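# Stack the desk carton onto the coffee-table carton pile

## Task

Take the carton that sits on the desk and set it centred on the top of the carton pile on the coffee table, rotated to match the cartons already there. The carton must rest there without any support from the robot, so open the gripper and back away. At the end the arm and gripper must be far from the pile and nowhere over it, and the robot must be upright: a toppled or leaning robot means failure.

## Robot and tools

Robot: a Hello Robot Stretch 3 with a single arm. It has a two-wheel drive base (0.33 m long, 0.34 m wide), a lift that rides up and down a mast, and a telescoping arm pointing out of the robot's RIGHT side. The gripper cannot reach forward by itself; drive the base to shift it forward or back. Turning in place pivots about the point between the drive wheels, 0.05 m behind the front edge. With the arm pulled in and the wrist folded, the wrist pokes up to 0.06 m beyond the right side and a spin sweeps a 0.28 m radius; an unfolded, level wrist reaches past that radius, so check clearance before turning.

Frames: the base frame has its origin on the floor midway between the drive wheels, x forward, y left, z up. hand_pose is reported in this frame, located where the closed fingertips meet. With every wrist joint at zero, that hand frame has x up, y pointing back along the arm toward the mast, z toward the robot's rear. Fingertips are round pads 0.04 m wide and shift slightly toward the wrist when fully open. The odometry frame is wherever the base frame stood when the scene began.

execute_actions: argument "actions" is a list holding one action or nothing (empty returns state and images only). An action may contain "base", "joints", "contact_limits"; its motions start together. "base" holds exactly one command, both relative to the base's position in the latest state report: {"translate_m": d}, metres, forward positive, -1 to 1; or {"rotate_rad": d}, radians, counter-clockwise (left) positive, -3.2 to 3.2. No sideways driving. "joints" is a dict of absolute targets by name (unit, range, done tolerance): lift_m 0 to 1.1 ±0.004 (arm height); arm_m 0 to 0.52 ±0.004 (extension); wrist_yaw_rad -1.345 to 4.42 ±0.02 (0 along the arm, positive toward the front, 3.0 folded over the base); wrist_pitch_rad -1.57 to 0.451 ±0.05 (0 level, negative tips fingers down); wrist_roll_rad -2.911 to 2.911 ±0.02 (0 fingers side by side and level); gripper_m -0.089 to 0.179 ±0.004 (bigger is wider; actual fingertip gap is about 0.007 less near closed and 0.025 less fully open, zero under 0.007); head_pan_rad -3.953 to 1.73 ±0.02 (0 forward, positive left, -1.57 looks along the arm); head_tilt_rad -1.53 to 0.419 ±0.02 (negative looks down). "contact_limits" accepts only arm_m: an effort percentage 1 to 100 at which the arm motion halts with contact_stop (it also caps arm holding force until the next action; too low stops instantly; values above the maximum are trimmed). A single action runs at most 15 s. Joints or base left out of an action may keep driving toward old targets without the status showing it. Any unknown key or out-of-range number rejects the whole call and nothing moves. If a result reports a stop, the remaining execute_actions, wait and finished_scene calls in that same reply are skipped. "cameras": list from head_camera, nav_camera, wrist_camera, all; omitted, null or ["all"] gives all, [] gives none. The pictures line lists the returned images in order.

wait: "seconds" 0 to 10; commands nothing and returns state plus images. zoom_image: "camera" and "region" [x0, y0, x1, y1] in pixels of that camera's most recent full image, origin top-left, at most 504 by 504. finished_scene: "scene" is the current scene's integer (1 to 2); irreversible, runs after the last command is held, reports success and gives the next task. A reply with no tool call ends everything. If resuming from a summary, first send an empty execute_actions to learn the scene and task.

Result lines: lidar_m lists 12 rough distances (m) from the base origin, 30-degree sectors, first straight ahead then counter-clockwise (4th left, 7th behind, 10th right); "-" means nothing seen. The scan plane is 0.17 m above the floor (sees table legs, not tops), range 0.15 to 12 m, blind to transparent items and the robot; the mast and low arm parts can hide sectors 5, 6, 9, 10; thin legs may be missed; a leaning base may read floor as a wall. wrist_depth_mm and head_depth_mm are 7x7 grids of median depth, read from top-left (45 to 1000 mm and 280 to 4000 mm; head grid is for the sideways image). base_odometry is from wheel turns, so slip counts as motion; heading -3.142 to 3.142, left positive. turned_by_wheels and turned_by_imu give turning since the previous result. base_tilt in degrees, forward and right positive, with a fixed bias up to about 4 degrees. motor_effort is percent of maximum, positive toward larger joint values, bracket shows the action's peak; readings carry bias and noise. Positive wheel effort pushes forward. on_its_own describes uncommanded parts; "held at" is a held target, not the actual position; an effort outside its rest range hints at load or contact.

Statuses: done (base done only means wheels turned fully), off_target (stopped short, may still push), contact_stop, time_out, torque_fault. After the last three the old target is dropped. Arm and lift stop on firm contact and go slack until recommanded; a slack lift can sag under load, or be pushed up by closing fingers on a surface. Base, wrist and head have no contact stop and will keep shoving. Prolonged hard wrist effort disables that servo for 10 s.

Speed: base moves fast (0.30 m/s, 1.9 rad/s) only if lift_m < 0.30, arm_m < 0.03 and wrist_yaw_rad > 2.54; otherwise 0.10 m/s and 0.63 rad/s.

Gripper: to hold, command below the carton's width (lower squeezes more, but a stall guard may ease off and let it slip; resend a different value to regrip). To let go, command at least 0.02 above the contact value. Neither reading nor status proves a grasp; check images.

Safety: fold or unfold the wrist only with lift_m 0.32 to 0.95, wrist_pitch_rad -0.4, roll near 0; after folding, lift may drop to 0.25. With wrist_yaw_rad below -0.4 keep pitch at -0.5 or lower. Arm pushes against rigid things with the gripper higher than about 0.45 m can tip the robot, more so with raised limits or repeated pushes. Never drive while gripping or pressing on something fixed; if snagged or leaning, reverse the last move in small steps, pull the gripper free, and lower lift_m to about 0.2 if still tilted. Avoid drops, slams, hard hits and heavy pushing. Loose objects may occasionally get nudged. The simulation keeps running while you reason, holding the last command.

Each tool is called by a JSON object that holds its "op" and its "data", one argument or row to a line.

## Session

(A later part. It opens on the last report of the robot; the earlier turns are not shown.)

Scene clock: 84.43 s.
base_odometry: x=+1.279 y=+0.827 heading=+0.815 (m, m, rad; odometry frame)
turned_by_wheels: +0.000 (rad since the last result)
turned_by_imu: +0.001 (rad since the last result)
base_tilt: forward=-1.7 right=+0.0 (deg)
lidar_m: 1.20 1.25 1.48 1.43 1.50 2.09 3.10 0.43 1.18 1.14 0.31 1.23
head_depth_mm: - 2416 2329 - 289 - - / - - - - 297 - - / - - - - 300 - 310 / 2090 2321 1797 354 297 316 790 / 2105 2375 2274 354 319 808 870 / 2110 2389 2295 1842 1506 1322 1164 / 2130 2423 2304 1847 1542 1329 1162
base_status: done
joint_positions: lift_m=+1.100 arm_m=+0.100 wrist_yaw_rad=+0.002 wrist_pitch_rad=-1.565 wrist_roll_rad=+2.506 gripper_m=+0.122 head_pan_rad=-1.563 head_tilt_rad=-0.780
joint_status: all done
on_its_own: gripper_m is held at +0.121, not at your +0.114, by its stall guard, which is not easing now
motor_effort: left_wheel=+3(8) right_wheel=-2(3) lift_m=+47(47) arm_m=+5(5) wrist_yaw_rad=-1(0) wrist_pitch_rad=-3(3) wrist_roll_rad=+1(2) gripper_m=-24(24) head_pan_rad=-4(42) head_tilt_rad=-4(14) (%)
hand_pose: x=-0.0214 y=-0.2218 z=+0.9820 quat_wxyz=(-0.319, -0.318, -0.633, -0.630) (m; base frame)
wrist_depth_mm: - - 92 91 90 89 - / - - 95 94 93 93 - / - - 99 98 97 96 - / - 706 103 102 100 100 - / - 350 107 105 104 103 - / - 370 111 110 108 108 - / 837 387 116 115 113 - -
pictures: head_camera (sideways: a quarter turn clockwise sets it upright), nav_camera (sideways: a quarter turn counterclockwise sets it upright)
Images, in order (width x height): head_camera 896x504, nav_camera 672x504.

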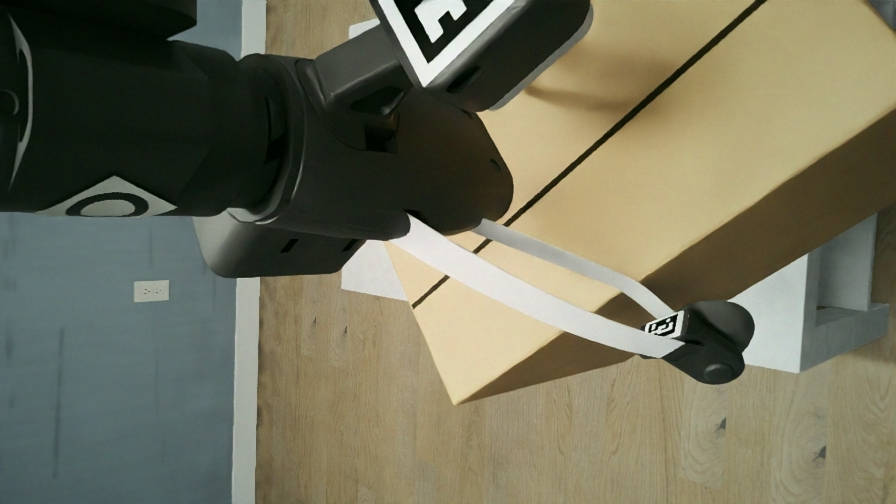

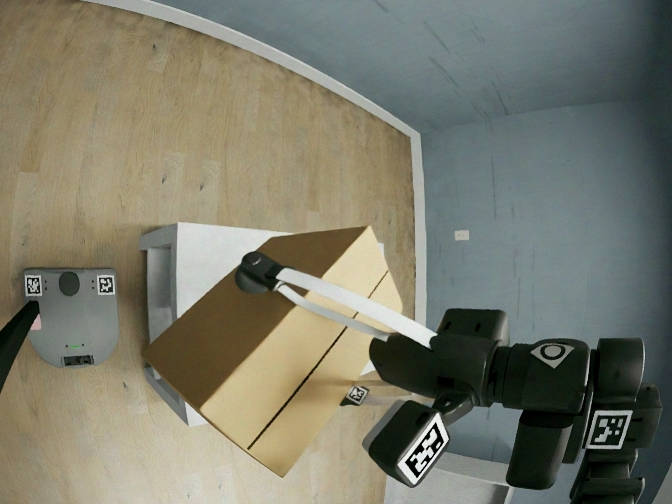

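{"op": "execute_actions", "data": {
  "actions": [
    {"joints":{"arm_m":0.38}}
  ]
}}

Scene clock: 88.17 s.
base_odometry: x=+1.279 y=+0.827 heading=+0.815 (m, m, rad; odometry frame)
turned_by_wheels: +0.000 (rad since the last result)
turned_by_imu: -0.001 (rad since the last result)
base_tilt: forward=-1.7 right=+0.1 (deg)
lidar_m: 1.19 1.25 1.47 1.43 1.50 2.09 3.10 0.43 1.18 1.14 0.31 1.23
head_depth_mm: 2035 2331 469 631 617 834 785 / 2003 2335 439 490 619 794 973 / - 551 454 485 759 836 983 / 2077 576 491 615 949 854 985 / 2099 2293 2078 1787 1041 855 873 / 2122 2431 2278 1836 1539 1322 1160 / 2119 2422 2283 1849 1536 1326 1163
base_status: not commanded
joint_positions: lift_m=+1.100 arm_m=+0.380 wrist_yaw_rad=+0.002 wrist_pitch_rad=-1.563 wrist_roll_rad=+2.508 gripper_m=+0.122 head_pan_rad=-1.563 head_tilt_rad=-0.780
joint_status: all done
on_its_own: gripper_m is held at +0.121, not at your +0.114, by its stall guard, which is not easing now
motor_effort: left_wheel=+3(3) right_wheel=-3(2) lift_m=+46(47) arm_m=+5(4) wrist_yaw_rad=-1(2) wrist_pitch_rad=-4(4) wrist_roll_rad=+1(1) gripper_m=-25(24) head_pan_rad=-3(3) head_tilt_rad=-4(5) (%)
hand_pose: x=-0.0214 y=-0.5022 z=+0.9820 quat_wxyz=(-0.320, -0.318, -0.633, -0.629) (m; base frame)
wrist_depth_mm: - - 92 91 90 89 - / - - 95 94 94 93 - / - 681 99 98 97 96 - / - 710 103 102 100 100 - / - 732 107 105 104 103 - / - 775 111 110 108 108 - / - - 116 114 113 - -
pictures: head_camera (sideways: a quarter turn clockwise sets it upright), nav_camera (sideways: a quarter turn counterclockwise sets it upright), wrist_camera
Images, in order (width x height): head_camera 896x504, nav_camera 672x504, wrist_camera 644x364.

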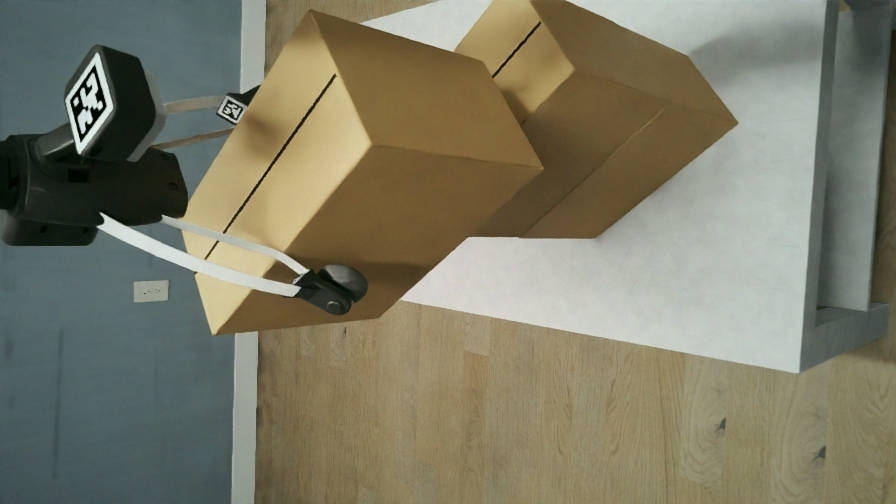

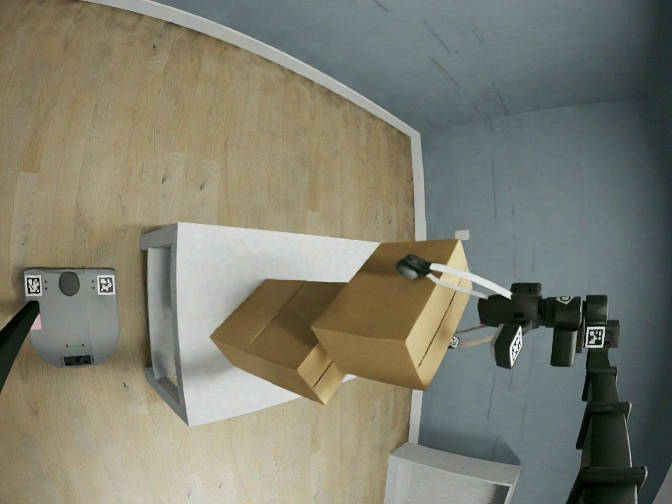

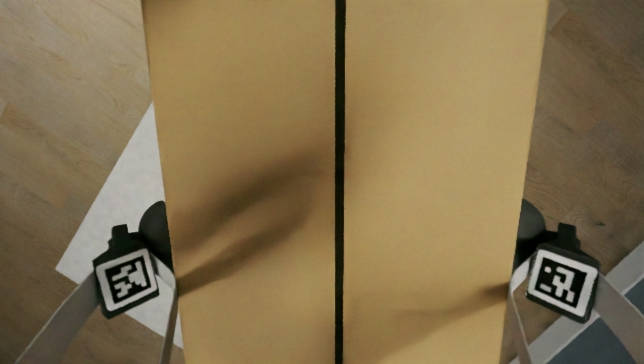

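{"op": "execute_actions", "data": {
  "actions": [
    {"base":{"translate_m":-0.1},"joints":{"lift_m":1.085}}
  ],
  "cameras": ["head_camera"]
}}

Scene clock: 91.07 s.
base_odometry: x=+1.211 y=+0.754 heading=+0.815 (m, m, rad; odometry frame)
turned_by_wheels: +0.000 (rad since the last result)
turned_by_imu: -0.001 (rad since the last result)
base_tilt: forward=-1.5 right=+0.1 (deg)
lidar_m: 1.29 1.35 1.48 1.43 1.50 2.10 2.99 0.39 0.36 1.15 0.36 1.33
head_depth_mm: 2036 2325 2117 1723 1035 851 788 / 2019 2392 464 489 721 851 789 / - 559 465 486 601 803 985 / 2084 2252 500 607 720 839 987 / 2101 2347 1375 1097 953 858 992 / 2118 2433 2270 1837 1070 858 945 / 2127 2456 2294 1850 1537 1328 1146
base_status: done
joint_positions: lift_m=+1.085 arm_m=+0.380 wrist_yaw_rad=+0.002 wrist_pitch_rad=-1.563 wrist_roll_rad=+2.508 gripper_m=+0.122 head_pan_rad=-1.563 head_tilt_rad=-0.780
joint_status: all done
on_its_own: gripper_m is held at +0.121, not at your +0.114, by its stall guard, which is not easing now
motor_effort: left_wheel=+4(5) right_wheel=-2(6) lift_m=+31(43) arm_m=+5(5) wrist_yaw_rad=-2(1) wrist_pitch_rad=-4(4) wrist_roll_rad=+1(0) gripper_m=-24(24) head_pan_rad=-3(4) head_tilt_rad=-4(4) (%)
hand_pose: x=-0.0214 y=-0.5022 z=+0.9675 quat_wxyz=(-0.320, -0.318, -0.633, -0.629) (m; base frame)
wrist_depth_mm: - - 92 91 90 89 985 / - - 95 94 93 92 - / - - 99 98 97 96 - / - - 103 101 100 100 - / - - 107 105 104 103 - / - 747 112 110 108 108 - / - - 116 115 113 - -
pictures: head_camera (sideways: a quarter turn clockwise sets it upright)
Images, in order (width x height): head_camera 896x504.

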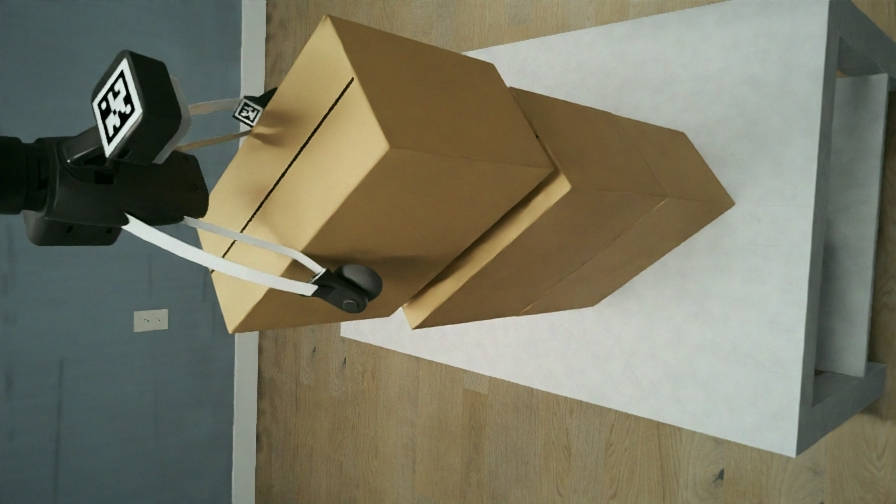

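{"op": "execute_actions", "data": {
  "actions": [
    {"base":{"translate_m":0.015},"joints":{"arm_m":0.385,"wrist_roll_rad":2.49}}
  ],
  "cameras": []
}}

{"op": "execute_actions", "data": {
  "actions": [
    {"joints":{"lift_m":1.068}}
  ],
  "cameras": ["head_camera"]
}}

{"op": "zoom_image", "data": {
  "camera": "head_camera",
  "region": [360,40,700,360]
}}

Scene clock: 93.20 s.
base_odometry: x=+1.221 y=+0.765 heading=+0.815 (m, m, rad; odometry frame)
turned_by_wheels: +0.000 (rad since the last result)
turned_by_imu: +0.000 (rad since the last result)
base_tilt: forward=-1.6 right=+0.0 (deg)
lidar_m: 1.28 1.34 1.48 1.44 1.50 2.10 3.01 0.39 0.37 1.15 0.35 1.32
head_depth_mm: 2029 2352 2066 1681 1012 851 788 / 2013 2399 464 497 654 834 790 / - 559 465 494 606 802 988 / 2079 2240 506 612 763 839 991 / 2101 2347 1728 1124 975 857 990 / 2114 2435 2285 1836 1480 859 896 / 2120 2429 2307 1843 1544 1323 1161
base_status: done
joint_positions: lift_m=+1.085 arm_m=+0.385 wrist_yaw_rad=+0.002 wrist_pitch_rad=-1.563 wrist_roll_rad=+2.494 gripper_m=+0.122 head_pan_rad=-1.563 head_tilt_rad=-0.780
joint_status: all done
on_its_own: gripper_m is held at +0.121, not at your +0.114, by its stall guard, which is not easing now
motor_effort: left_wheel=+3(8) right_wheel=-2(5) lift_m=+31(30) arm_m=+5(5) wrist_yaw_rad=-1(1) wrist_pitch_rad=-4(4) wrist_roll_rad=-2(2) gripper_m=-24(24) head_pan_rad=-4(3) head_tilt_rad=-4(5) (%)
hand_pose: x=-0.0214 y=-0.5072 z=+0.9675 quat_wxyz=(-0.315, -0.314, -0.636, -0.631) (m; base frame)
wrist_depth_mm: - - 92 91 90 89 981 / - - 95 94 93 93 - / - - 99 98 97 96 - / - - 103 102 100 100 - / - - 107 105 104 103 - / - 755 111 110 108 108 - / - - 116 115 113 - -
pictures: none
No camera images: the call's "cameras" was empty. Leave "cameras" out to get every camera's image.

Scene clock: 94.07 s.
base_odometry: x=+1.221 y=+0.765 heading=+0.815 (m, m, rad; odometry frame)
turned_by_wheels: +0.000 (rad since the last result)
turned_by_imu: +0.000 (rad since the last result)
base_tilt: forward=-1.7 right=-0.1 (deg)
lidar_m: 1.28 1.34 1.48 1.43 1.50 2.10 3.01 0.39 0.37 1.15 0.35 1.32
head_depth_mm: 2040 2355 2247 1688 1009 852 789 / 2090 2448 493 496 655 838 790 / - 594 494 493 605 805 983 / 2059 2278 519 612 763 840 986 / 2089 2359 1359 1123 973 854 995 / 2120 2412 2297 1833 1483 854 894 / 2126 2421 2277 1857 1541 1325 1162
base_status: not commanded
joint_positions: lift_m=+1.068 arm_m=+0.385 wrist_yaw_rad=+0.002 wrist_pitch_rad=-1.563 wrist_roll_rad=+2.494 gripper_m=+0.122 head_pan_rad=-1.563 head_tilt_rad=-0.780
joint_status: all done
on_its_own: gripper_m is held at +0.121, not at your +0.114, by its stall guard, which is not easing now
motor_effort: left_wheel=+3(4) right_wheel=-2(2) lift_m=+30(31) arm_m=+5(5) wrist_yaw_rad=-1(0) wrist_pitch_rad=-4(4) wrist_roll_rad=-2(2) gripper_m=-25(24) head_pan_rad=-3(3) head_tilt_rad=-5(4) (%)
hand_pose: x=-0.0214 y=-0.5072 z=+0.9505 quat_wxyz=(-0.315, -0.314, -0.636, -0.631) (m; base frame)
wrist_depth_mm: - - 92 91 90 89 980 / - - 95 94 93 93 - / - - 99 98 97 96 - / - - 103 101 100 101 - / - 694 107 105 104 103 - / - 741 111 110 108 108 - / - - 116 115 113 - -
pictures: head_camera (sideways: a quarter turn clockwise sets it upright)
Images, in order (width x height): head_camera 896x504.

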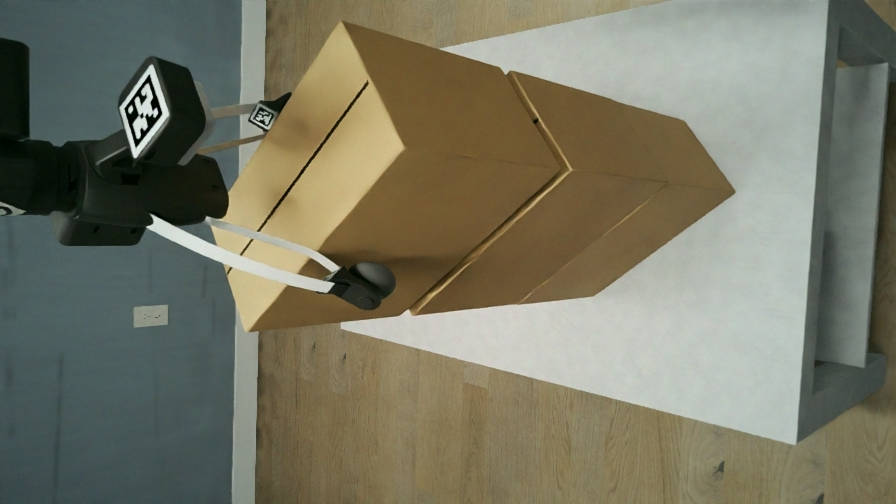

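Region (360, 40, 700, 360) of head_camera's 896x504 image, scaled by 1.482, with more detail than that image has; it fills the top 474 rows of this view, and the rest is white.

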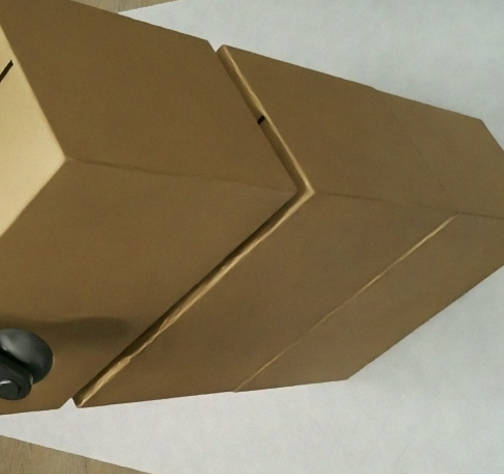

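{"op": "execute_actions", "data": {
  "actions": [
    {"joints":{"lift_m":1.056}}
  ],
  "cameras": ["head_camera"]
}}

{"op": "zoom_image", "data": {
  "camera": "head_camera",
  "region": [360,40,700,360]
}}

Scene clock: 97.93 s.
base_odometry: x=+1.221 y=+0.765 heading=+0.815 (m, m, rad; odometry frame)
turned_by_wheels: +0.000 (rad since the last result)
turned_by_imu: -0.001 (rad since the last result)
base_tilt: forward=-1.7 right=+0.1 (deg)
lidar_m: 1.28 1.34 1.48 1.43 1.50 2.10 3.02 0.39 0.37 1.15 0.35 1.32
head_depth_mm: 2074 2326 2253 1673 1010 851 789 / 2122 2432 513 496 655 835 792 / - - 515 493 603 804 986 / 2053 2317 532 609 762 839 986 / 2106 2385 1334 1126 973 855 994 / 2103 2424 2289 1845 1475 858 897 / 2134 2435 2288 1841 1534 1323 1160
base_status: not commanded
joint_positions: lift_m=+1.056 arm_m=+0.385 wrist_yaw_rad=+0.002 wrist_pitch_rad=-1.563 wrist_roll_rad=+2.494 gripper_m=+0.122 head_pan_rad=-1.563 head_tilt_rad=-0.780
joint_status: all done
on_its_own: gripper_m is held at +0.121, not at your +0.114, by its stall guard, which is not easing now
motor_effort: left_wheel=+4(4) right_wheel=-2(2) lift_m=+31(29) arm_m=+5(5) wrist_yaw_rad=+0(1) wrist_pitch_rad=-4(4) wrist_roll_rad=-2(2) gripper_m=-24(25) head_pan_rad=-3(3) head_tilt_rad=-5(5) (%)
hand_pose: x=-0.0214 y=-0.5072 z=+0.9385 quat_wxyz=(-0.315, -0.314, -0.636, -0.631) (m; base frame)
wrist_depth_mm: - - 92 91 90 89 959 / - - 95 94 93 92 - / - - 99 98 97 96 - / - - 102 101 100 100 - / - 694 107 105 104 103 - / - 720 111 110 109 108 - / - - 116 114 113 - -
pictures: head_camera (sideways: a quarter turn clockwise sets it upright)
Images, in order (width x height): head_camera 896x504.

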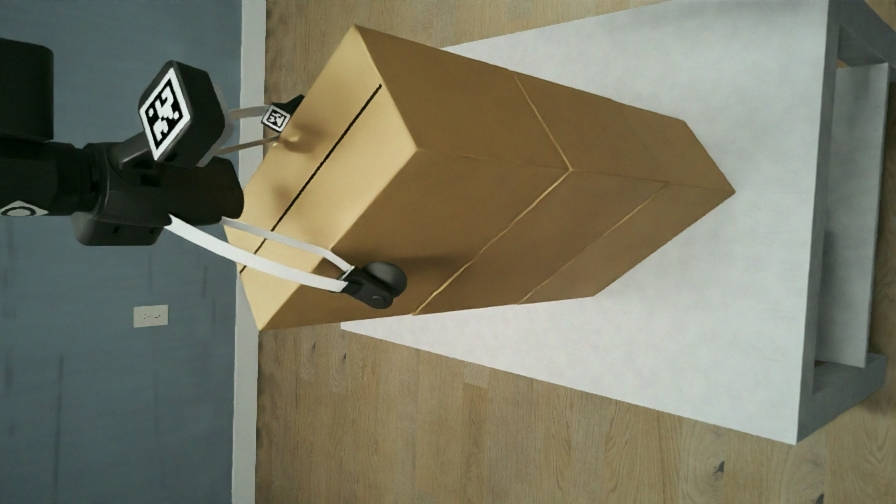

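Region (360, 40, 700, 360) of head_camera's 896x504 image, scaled by 1.482, with more detail than that image has; it fills the top 474 rows of this view, and the rest is white.

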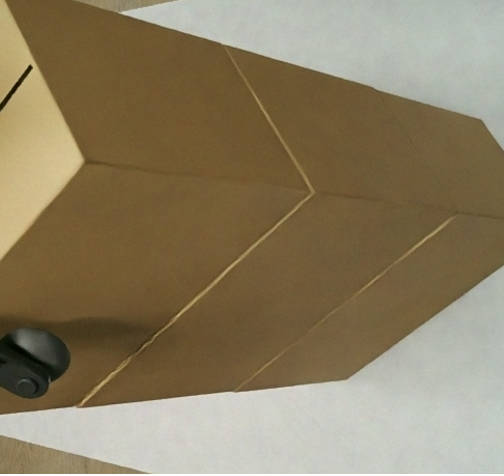

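{"op": "execute_actions", "data": {
  "actions": [
    {"joints":{"lift_m":1.051}}
  ],
  "cameras": []
}}

{"op": "execute_actions", "data": {
  "actions": [
    {"joints":{"gripper_m":0.179}}
  ],
  "cameras": []
}}

{"op": "execute_actions", "data": {
  "actions": [
    {"joints":{"lift_m":1.1}}
  ],
  "cameras": ["head_camera"]
}}

{"op": "execute_actions", "data": {
  "actions": [
    {"base":{"translate_m":-0.05},"joints":{"arm_m":0.318}}
  ],
  "cameras": []
}}

{"op": "execute_actions", "data": {
  "actions": [
    {"base":{"translate_m":-0.05},"joints":{"arm_m":0.25}}
  ],
  "cameras": ["head_camera"]
}}

Scene clock: 99.63 s.
base_odometry: x=+1.221 y=+0.765 heading=+0.815 (m, m, rad; odometry frame)
turned_by_wheels: +0.000 (rad since the last result)
turned_by_imu: +0.000 (rad since the last result)
base_tilt: forward=-1.6 right=+0.1 (deg)
lidar_m: 1.28 1.34 1.48 1.44 1.50 2.10 3.02 0.39 0.37 1.15 0.35 1.32
head_depth_mm: 2075 2340 2259 1688 1007 848 790 / 2108 2439 514 496 657 838 790 / - - 516 494 604 805 986 / 2056 2336 534 608 761 840 987 / 2108 2389 1344 1125 971 855 994 / 2090 2392 2311 1834 1475 857 899 / 2136 2450 2294 1845 1539 1326 1159
base_status: not commanded
joint_positions: lift_m=+1.055 arm_m=+0.385 wrist_yaw_rad=+0.002 wrist_pitch_rad=-1.565 wrist_roll_rad=+2.494 gripper_m=+0.122 head_pan_rad=-1.563 head_tilt_rad=-0.780
joint_status: lift_m contact_stop (moved -0.001 of -0.005)
on_its_own: gripper_m is held at +0.121, not at your +0.114, by its stall guard, which is not easing now; lift_m is slack since a contact_stop, until your next command for it
motor_effort: left_wheel=+3(4) right_wheel=-2(2) lift_m=+37(37) arm_m=+3(5) wrist_yaw_rad=-1(1) wrist_pitch_rad=-3(4) wrist_roll_rad=-2(2) gripper_m=-25(25) head_pan_rad=-3(3) head_tilt_rad=-5(5) (%)
hand_pose: x=-0.0214 y=-0.5066 z=+0.9371 quat_wxyz=(-0.315, -0.314, -0.635, -0.632) (m; base frame)
wrist_depth_mm: - - 91 90 89 89 940 / - - 94 94 93 92 - / - - 98 97 96 96 - / - - 102 101 100 100 - / - 683 106 105 104 103 - / - 714 111 110 108 108 - / - - 116 114 113 - -
pictures: none
No camera images: the call's "cameras" was empty. Leave "cameras" out to get every camera's image.

not run: a stop came earlier in this reply.

not run: a stop came earlier in this reply.

not run: a stop came earlier in this reply.

not run: a stop came earlier in this reply.

{"op": "execute_actions", "data": {
  "actions": [
    {"joints":{"gripper_m":0.179}}
  ],
  "cameras": []
}}

{"op": "execute_actions", "data": {
  "actions": [
    {"joints":{"lift_m":1.1}}
  ],
  "cameras": ["head_camera"]
}}

{"op": "execute_actions", "data": {
  "actions": [
    {"base":{"translate_m":-0.05},"joints":{"arm_m":0.318}}
  ],
  "cameras": []
}}

{"op": "execute_actions", "data": {
  "actions": [
    {"base":{"translate_m":-0.05},"joints":{"arm_m":0.25}}
  ],
  "cameras": ["head_camera"]
}}

Scene clock: 101.87 s.
base_odometry: x=+1.221 y=+0.765 heading=+0.815 (m, m, rad; odometry frame)
turned_by_wheels: +0.000 (rad since the last result)
turned_by_imu: -0.001 (rad since the last result)
base_tilt: forward=-1.7 right=+0.1 (deg)
lidar_m: 1.28 1.34 1.48 1.43 1.50 2.10 3.01 0.39 0.37 1.15 0.35 1.32
head_depth_mm: 2064 2325 2248 1675 1014 848 790 / 2119 2443 498 495 655 835 790 / - - 516 495 604 805 989 / 2047 2352 535 605 760 840 990 / 2092 2386 1381 1123 971 858 992 / 2103 2405 2264 1839 1469 856 897 / 2131 2432 2283 1851 1540 1324 1159
base_status: not commanded
joint_positions: lift_m=+1.055 arm_m=+0.385 wrist_yaw_rad=+0.002 wrist_pitch_rad=-1.565 wrist_roll_rad=+2.494 gripper_m=+0.179 head_pan_rad=-1.563 head_tilt_rad=-0.780
joint_status: all done
on_its_own: lift_m is slack since a contact_stop, until your next command for it
motor_effort: left_wheel=+3(3) right_wheel=-2(2) lift_m=+38(38) arm_m=+4(4) wrist_yaw_rad=-1(2) wrist_pitch_rad=-3(3) wrist_roll_rad=-2(2) gripper_m=+1(97) head_pan_rad=-3(3) head_tilt_rad=-4(4) (%)
hand_pose: x=-0.0214 y=-0.5069 z=+0.9372 quat_wxyz=(-0.315, -0.314, -0.635, -0.632) (m; base frame)
wrist_depth_mm: - - 91 90 89 88 941 / - - 94 93 92 91 - / - - 97 97 95 95 - / - - 101 100 99 99 - / - 685 106 104 103 102 - / - 113 110 109 107 107 - / - - 115 114 112 113 -
pictures: none
No camera images: the call's "cameras" was empty. Leave "cameras" out to get every camera's image.

Scene clock: 103.10 s.
base_odometry: x=+1.221 y=+0.765 heading=+0.815 (m, m, rad; odometry frame)
turned_by_wheels: +0.000 (rad since the last result)
turned_by_imu: +0.000 (rad since the last result)
base_tilt: forward=-1.7 right=+0.0 (deg)
lidar_m: 1.28 1.34 1.48 1.44 1.50 2.10 3.02 0.39 0.37 1.15 0.35 1.32
head_depth_mm: 2045 2315 2259 1677 1011 851 788 / 1990 2388 514 496 655 835 785 / - 2400 515 494 605 803 983 / 2091 2343 534 608 762 838 987 / 2099 2418 2061 1130 973 855 995 / 2122 2414 2295 1841 1474 855 896 / 2126 2444 2292 1842 1535 1321 1162
base_status: not commanded
joint_positions: lift_m=+1.100 arm_m=+0.385 wrist_yaw_rad=+0.002 wrist_pitch_rad=-1.565 wrist_roll_rad=+2.494 gripper_m=+0.179 head_pan_rad=-1.563 head_tilt_rad=-0.780
joint_status: all done
motor_effort: left_wheel=+3(3) right_wheel=-2(2) lift_m=+46(47) arm_m=+4(4) wrist_yaw_rad=-1(2) wrist_pitch_rad=-3(3) wrist_roll_rad=-2(2) gripper_m=+1(1) head_pan_rad=-3(3) head_tilt_rad=-4(4) (%)
hand_pose: x=-0.0214 y=-0.5069 z=+0.9821 quat_wxyz=(-0.315, -0.314, -0.635, -0.632) (m; base frame)
wrist_depth_mm: - - 133 131 129 - - / - - 137 136 134 - - / - - 143 141 139 - - / - - 149 146 145 - - / - 733 155 152 151 - - / - 777 163 159 156 - - / - - 170 165 164 - -
pictures: head_camera (sideways: a quarter turn clockwise sets it upright)
Images, in order (width x height): head_camera 896x504.

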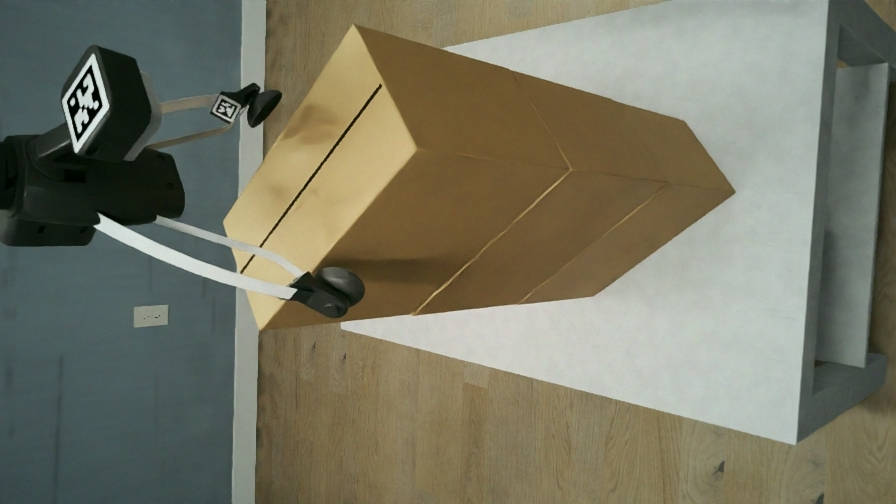

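Scene clock: 105.53 s.
base_odometry: x=+1.187 y=+0.729 heading=+0.815 (m, m, rad; odometry frame)
turned_by_wheels: +0.000 (rad since the last result)
turned_by_imu: -0.001 (rad since the last result)
base_tilt: forward=-1.6 right=+0.1 (deg)
lidar_m: 1.33 1.39 1.48 1.44 1.50 2.10 2.96 2.89 0.34 1.14 0.38 0.41
head_depth_mm: 2034 2347 2262 1817 1496 906 818 / 2021 2445 2203 1090 970 852 789 / - - 516 494 631 819 986 / 2076 2331 517 501 635 814 988 / 2092 2349 555 669 887 858 985 / 2117 2408 2205 1802 996 858 948 / 2127 2451 2279 1841 1534 1281 1105
base_status: done
joint_positions: lift_m=+1.100 arm_m=+0.318 wrist_yaw_rad=+0.002 wrist_pitch_rad=-1.564 wrist_roll_rad=+2.493 gripper_m=+0.179 head_pan_rad=-1.563 head_tilt_rad=-0.780
joint_status: all done
motor_effort: left_wheel=+3(4) right_wheel=-2(6) lift_m=+46(46) arm_m=-6(6) wrist_yaw_rad=-2(0) wrist_pitch_rad=-3(3) wrist_roll_rad=-2(2) gripper_m=+0(1) head_pan_rad=-3(4) head_tilt_rad=-4(4) (%)
hand_pose: x=-0.0214 y=-0.4406 z=+0.9821 quat_wxyz=(-0.315, -0.314, -0.635, -0.632) (m; base frame)
wrist_depth_mm: - - - - - - - / - - - 643 - - - / - - 666 302 658 - - / - - 149 146 145 - - / - 749 155 152 150 - - / - 770 163 158 157 - - / - 809 170 166 164 - -
pictures: none
No camera images: the call's "cameras" was empty. Leave "cameras" out to get every camera's image.

Scene clock: 107.97 s.
base_odometry: x=+1.152 y=+0.692 heading=+0.815 (m, m, rad; odometry frame)
turned_by_wheels: +0.000 (rad since the last result)
turned_by_imu: -0.001 (rad since the last result)
base_tilt: forward=-1.5 right=+0.1 (deg)
lidar_m: 1.38 1.44 1.49 1.44 1.51 2.10 2.92 2.85 0.31 1.14 0.43 0.42
head_depth_mm: 2039 2213 2236 1817 1524 1311 1135 / 2092 - 2181 1285 1014 855 788 / - - 1354 573 925 836 983 / 2045 2379 500 500 611 804 988 / 2092 2357 518 548 705 835 984 / 2111 2382 572 806 970 858 1006 / 2110 2430 2295 1854 1513 862 957
base_status: done
joint_positions: lift_m=+1.100 arm_m=+0.250 wrist_yaw_rad=+0.002 wrist_pitch_rad=-1.564 wrist_roll_rad=+2.493 gripper_m=+0.179 head_pan_rad=-1.563 head_tilt_rad=-0.780
joint_status: all done
motor_effort: left_wheel=+3(5) right_wheel=-2(5) lift_m=+46(46) arm_m=-6(7) wrist_yaw_rad=-1(1) wrist_pitch_rad=-3(3) wrist_roll_rad=-1(2) gripper_m=+1(1) head_pan_rad=-3(3) head_tilt_rad=-4(5) (%)
hand_pose: x=-0.0214 y=-0.3726 z=+0.9821 quat_wxyz=(-0.315, -0.314, -0.635, -0.632) (m; base frame)
wrist_depth_mm: - - - - - - - / - - - 647 - - - / - - - 664 - - - / - - 701 522 671 - - / - - 711 265 704 - - / - 775 747 187 198 - - / - 804 770 166 165 - -
pictures: head_camera (sideways: a quarter turn clockwise sets it upright)
Images, in order (width x height): head_camera 896x504.

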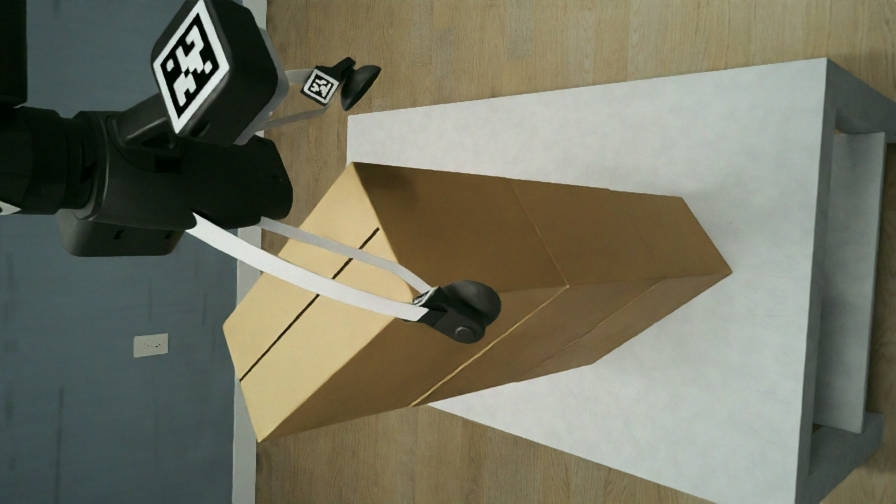

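{"op": "execute_actions", "data": {
  "actions": [
    {"base":{"translate_m":-0.05},"joints":{"arm_m":0.19}}
  ],
  "cameras": []
}}

{"op": "execute_actions", "data": {
  "actions": [
    {"joints":{"arm_m":0.0,"gripper_m":0.04,"wrist_roll_rad":0}}
  ],
  "cameras": []
}}

{"op": "execute_actions", "data": {
  "actions": [
    {"base":{"rotate_rad":0.9}}
  ],
  "cameras": []
}}

{"op": "execute_actions", "data": {
  "actions": [
    {"base":{"translate_m":0.3},"joints":{"head_pan_rad":-2.6,"head_tilt_rad":-0.6}}
  ],
  "cameras": ["head_camera","nav_camera"]
}}

Scene clock: 111.30 s.
base_odometry: x=+1.118 y=+0.656 heading=+0.815 (m, m, rad; odometry frame)
turned_by_wheels: +0.000 (rad since the last result)
turned_by_imu: -0.001 (rad since the last result)
base_tilt: forward=-1.5 right=+0.0 (deg)
lidar_m: 1.43 1.50 1.48 1.44 1.51 2.10 2.87 2.82 0.29 1.13 1.18 0.46
head_depth_mm: 2105 2283 - 1816 1519 1311 1155 / - - - 1770 1484 1259 1095 / - - - 1184 991 849 841 / 2081 2416 2263 560 686 821 988 / 2094 2400 517 486 647 810 986 / 2100 2378 520 553 883 855 1006 / 2116 2436 591 1790 1000 861 990
base_status: done
joint_positions: lift_m=+1.100 arm_m=+0.190 wrist_yaw_rad=+0.002 wrist_pitch_rad=-1.564 wrist_roll_rad=+2.493 gripper_m=+0.179 head_pan_rad=-1.563 head_tilt_rad=-0.780
joint_status: all done
motor_effort: left_wheel=+3(4) right_wheel=-2(5) lift_m=+46(46) arm_m=-6(5) wrist_yaw_rad=-2(2) wrist_pitch_rad=-3(3) wrist_roll_rad=-1(2) gripper_m=+1(1) head_pan_rad=-3(3) head_tilt_rad=-5(4) (%)
hand_pose: x=-0.0214 y=-0.3126 z=+0.9821 quat_wxyz=(-0.315, -0.313, -0.635, -0.632) (m; base frame)
wrist_depth_mm: - - - - - - - / - - - - - - - / - - - 664 - - - / - - - 688 697 - - / - - 738 501 703 - - / - 782 767 325 741 - - / - 804 789 253 277 - -
pictures: none
No camera images: the call's "cameras" was empty. Leave "cameras" out to get every camera's image.

Scene clock: 113.93 s.
base_odometry: x=+1.118 y=+0.656 heading=+0.815 (m, m, rad; odometry frame)
turned_by_wheels: +0.000 (rad since the last result)
turned_by_imu: -0.001 (rad since the last result)
base_tilt: forward=-1.7 right=+0.1 (deg)
lidar_m: 1.43 1.50 1.49 1.44 1.50 2.11 2.86 2.83 0.29 1.13 1.18 0.46
head_depth_mm: - - - - - - - / - - - - - - - / 2045 - - - - - - / 2073 2374 2265 535 636 815 - / 2084 2390 520 494 609 810 989 / 2122 2369 519 553 883 859 1008 / 2113 2410 592 1793 1000 856 991
base_status: not commanded
joint_positions: lift_m=+1.100 arm_m=+0.001 wrist_yaw_rad=+0.002 wrist_pitch_rad=-1.565 wrist_roll_rad=+0.004 gripper_m=+0.040 head_pan_rad=-1.563 head_tilt_rad=-0.780
joint_status: all done
motor_effort: left_wheel=+3(3) right_wheel=-2(2) lift_m=+46(46) arm_m=-6(6) wrist_yaw_rad=-1(1) wrist_pitch_rad=-3(3) wrist_roll_rad=-2(3) gripper_m=+0(100) head_pan_rad=-3(3) head_tilt_rad=-5(4) (%)
hand_pose: x=-0.0217 y=-0.1232 z=+0.9821 quat_wxyz=(+0.501, +0.498, -0.502, -0.500) (m; base frame)
wrist_depth_mm: - 637 624 624 - - - / - - 904 895 - - - / - - - - - - - / - - - - - - - / - - - - - - - / - - - - - - - / - - - - - - -
pictures: none
No camera images: the call's "cameras" was empty. Leave "cameras" out to get every camera's image.

Scene clock: 116.30 s.
base_odometry: x=+1.118 y=+0.656 heading=+1.715 (m, m, rad; odometry frame)
turned_by_wheels: +0.900 (rad since the last result)
turned_by_imu: +0.891 (rad since the last result)
base_tilt: forward=-1.5 right=+0.2 (deg)
lidar_m: 1.56 1.44 1.45 1.83 2.87 3.20 0.30 0.29 1.18 0.46 1.43 1.45
head_depth_mm: - - - - - - - / - - - - - - - / 1629 - - - - - - / 1527 1749 2026 1834 1567 1280 - / 1426 1618 1864 1839 1544 1317 1162 / 1351 1516 1727 1841 1544 1312 1159 / 1273 1419 1602 1752 1533 1324 1164
base_status: done
joint_positions: lift_m=+1.100 arm_m=+0.001 wrist_yaw_rad=+0.002 wrist_pitch_rad=-1.565 wrist_roll_rad=+0.004 gripper_m=+0.040 head_pan_rad=-1.563 head_tilt_rad=-0.780
joint_status: not commanded
motor_effort: left_wheel=-2(7) right_wheel=+2(5) lift_m=+46(46) arm_m=-6(6) wrist_yaw_rad=-1(0) wrist_pitch_rad=-3(3) wrist_roll_rad=-2(2) gripper_m=+0(0) head_pan_rad=-3(3) head_tilt_rad=-4(4) (%)
hand_pose: x=-0.0217 y=-0.1232 z=+0.9821 quat_wxyz=(+0.501, +0.498, -0.502, -0.500) (m; base frame)
wrist_depth_mm: - - - - 608 446 600 / - - - - 637 640 - / - - - - 882 665 - / - - - - - - - / - - - - - - - / - - - - - - - / - - - - - - -
pictures: none
No camera images: the call's "cameras" was empty. Leave "cameras" out to get every camera's image.

Scene clock: 120.53 s.
base_odometry: x=+1.075 y=+0.953 heading=+1.715 (m, m, rad; odometry frame)
turned_by_wheels: +0.000 (rad since the last result)
turned_by_imu: +0.000 (rad since the last result)
base_tilt: forward=-1.6 right=+0.1 (deg)
lidar_m: 1.30 1.20 1.21 1.53 3.09 3.07 0.58 1.38 0.55 1.35 1.24 1.26
head_depth_mm: - - 2820 2246 1764 1422 1202 / - - 2800 2261 1192 947 1112 / - - 726 749 891 948 1142 / - - 727 746 871 929 1118 / - - 799 881 1060 950 1096 / - 2545 2706 2153 1198 949 1039 / - 2491 2639 - 1742 1467 1242
base_status: done
joint_positions: lift_m=+1.100 arm_m=+0.001 wrist_yaw_rad=+0.002 wrist_pitch_rad=-1.565 wrist_roll_rad=+0.004 gripper_m=+0.040 head_pan_rad=-2.593 head_tilt_rad=-0.606
joint_status: all done
motor_effort: left_wheel=-2(5) right_wheel=+1(4) lift_m=+46(46) arm_m=-6(6) wrist_yaw_rad=+0(2) wrist_pitch_rad=-3(3) wrist_roll_rad=-2(2) gripper_m=+0(0) head_pan_rad=-3(43) head_tilt_rad=+3(15) (%)
hand_pose: x=-0.0217 y=-0.1232 z=+0.9821 quat_wxyz=(+0.501, +0.498, -0.502, -0.500) (m; base frame)
wrist_depth_mm: - - - - - 638 590 / - - - - - 888 624 / - - - - - - 641 / - - - - - - - / - - - - - - - / - - - - - - - / - - - - - - -
pictures: head_camera (sideways: a quarter turn clockwise sets it upright), nav_camera (sideways: a quarter turn counterclockwise sets it upright)
Images, in order (width x height): head_camera 896x504, nav_camera 672x504.

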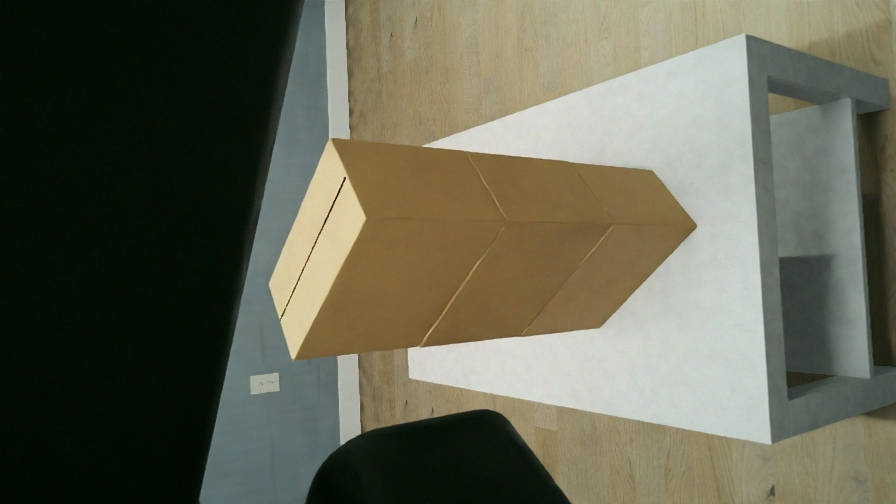

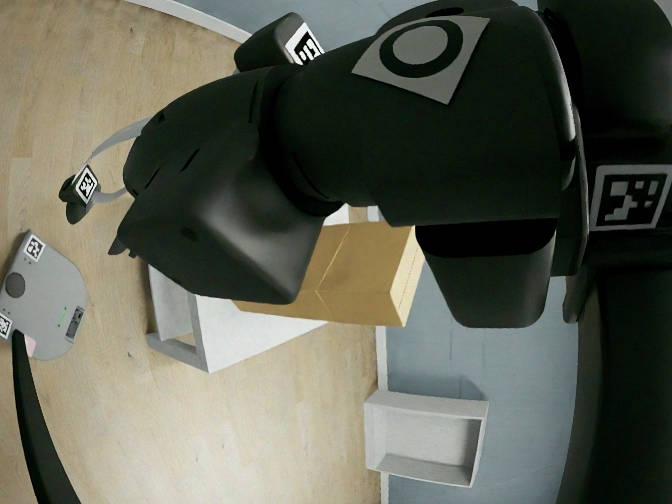

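{"op": "finished_scene", "data": {
  "scene": 2
}}

The scene is finished: the task was done.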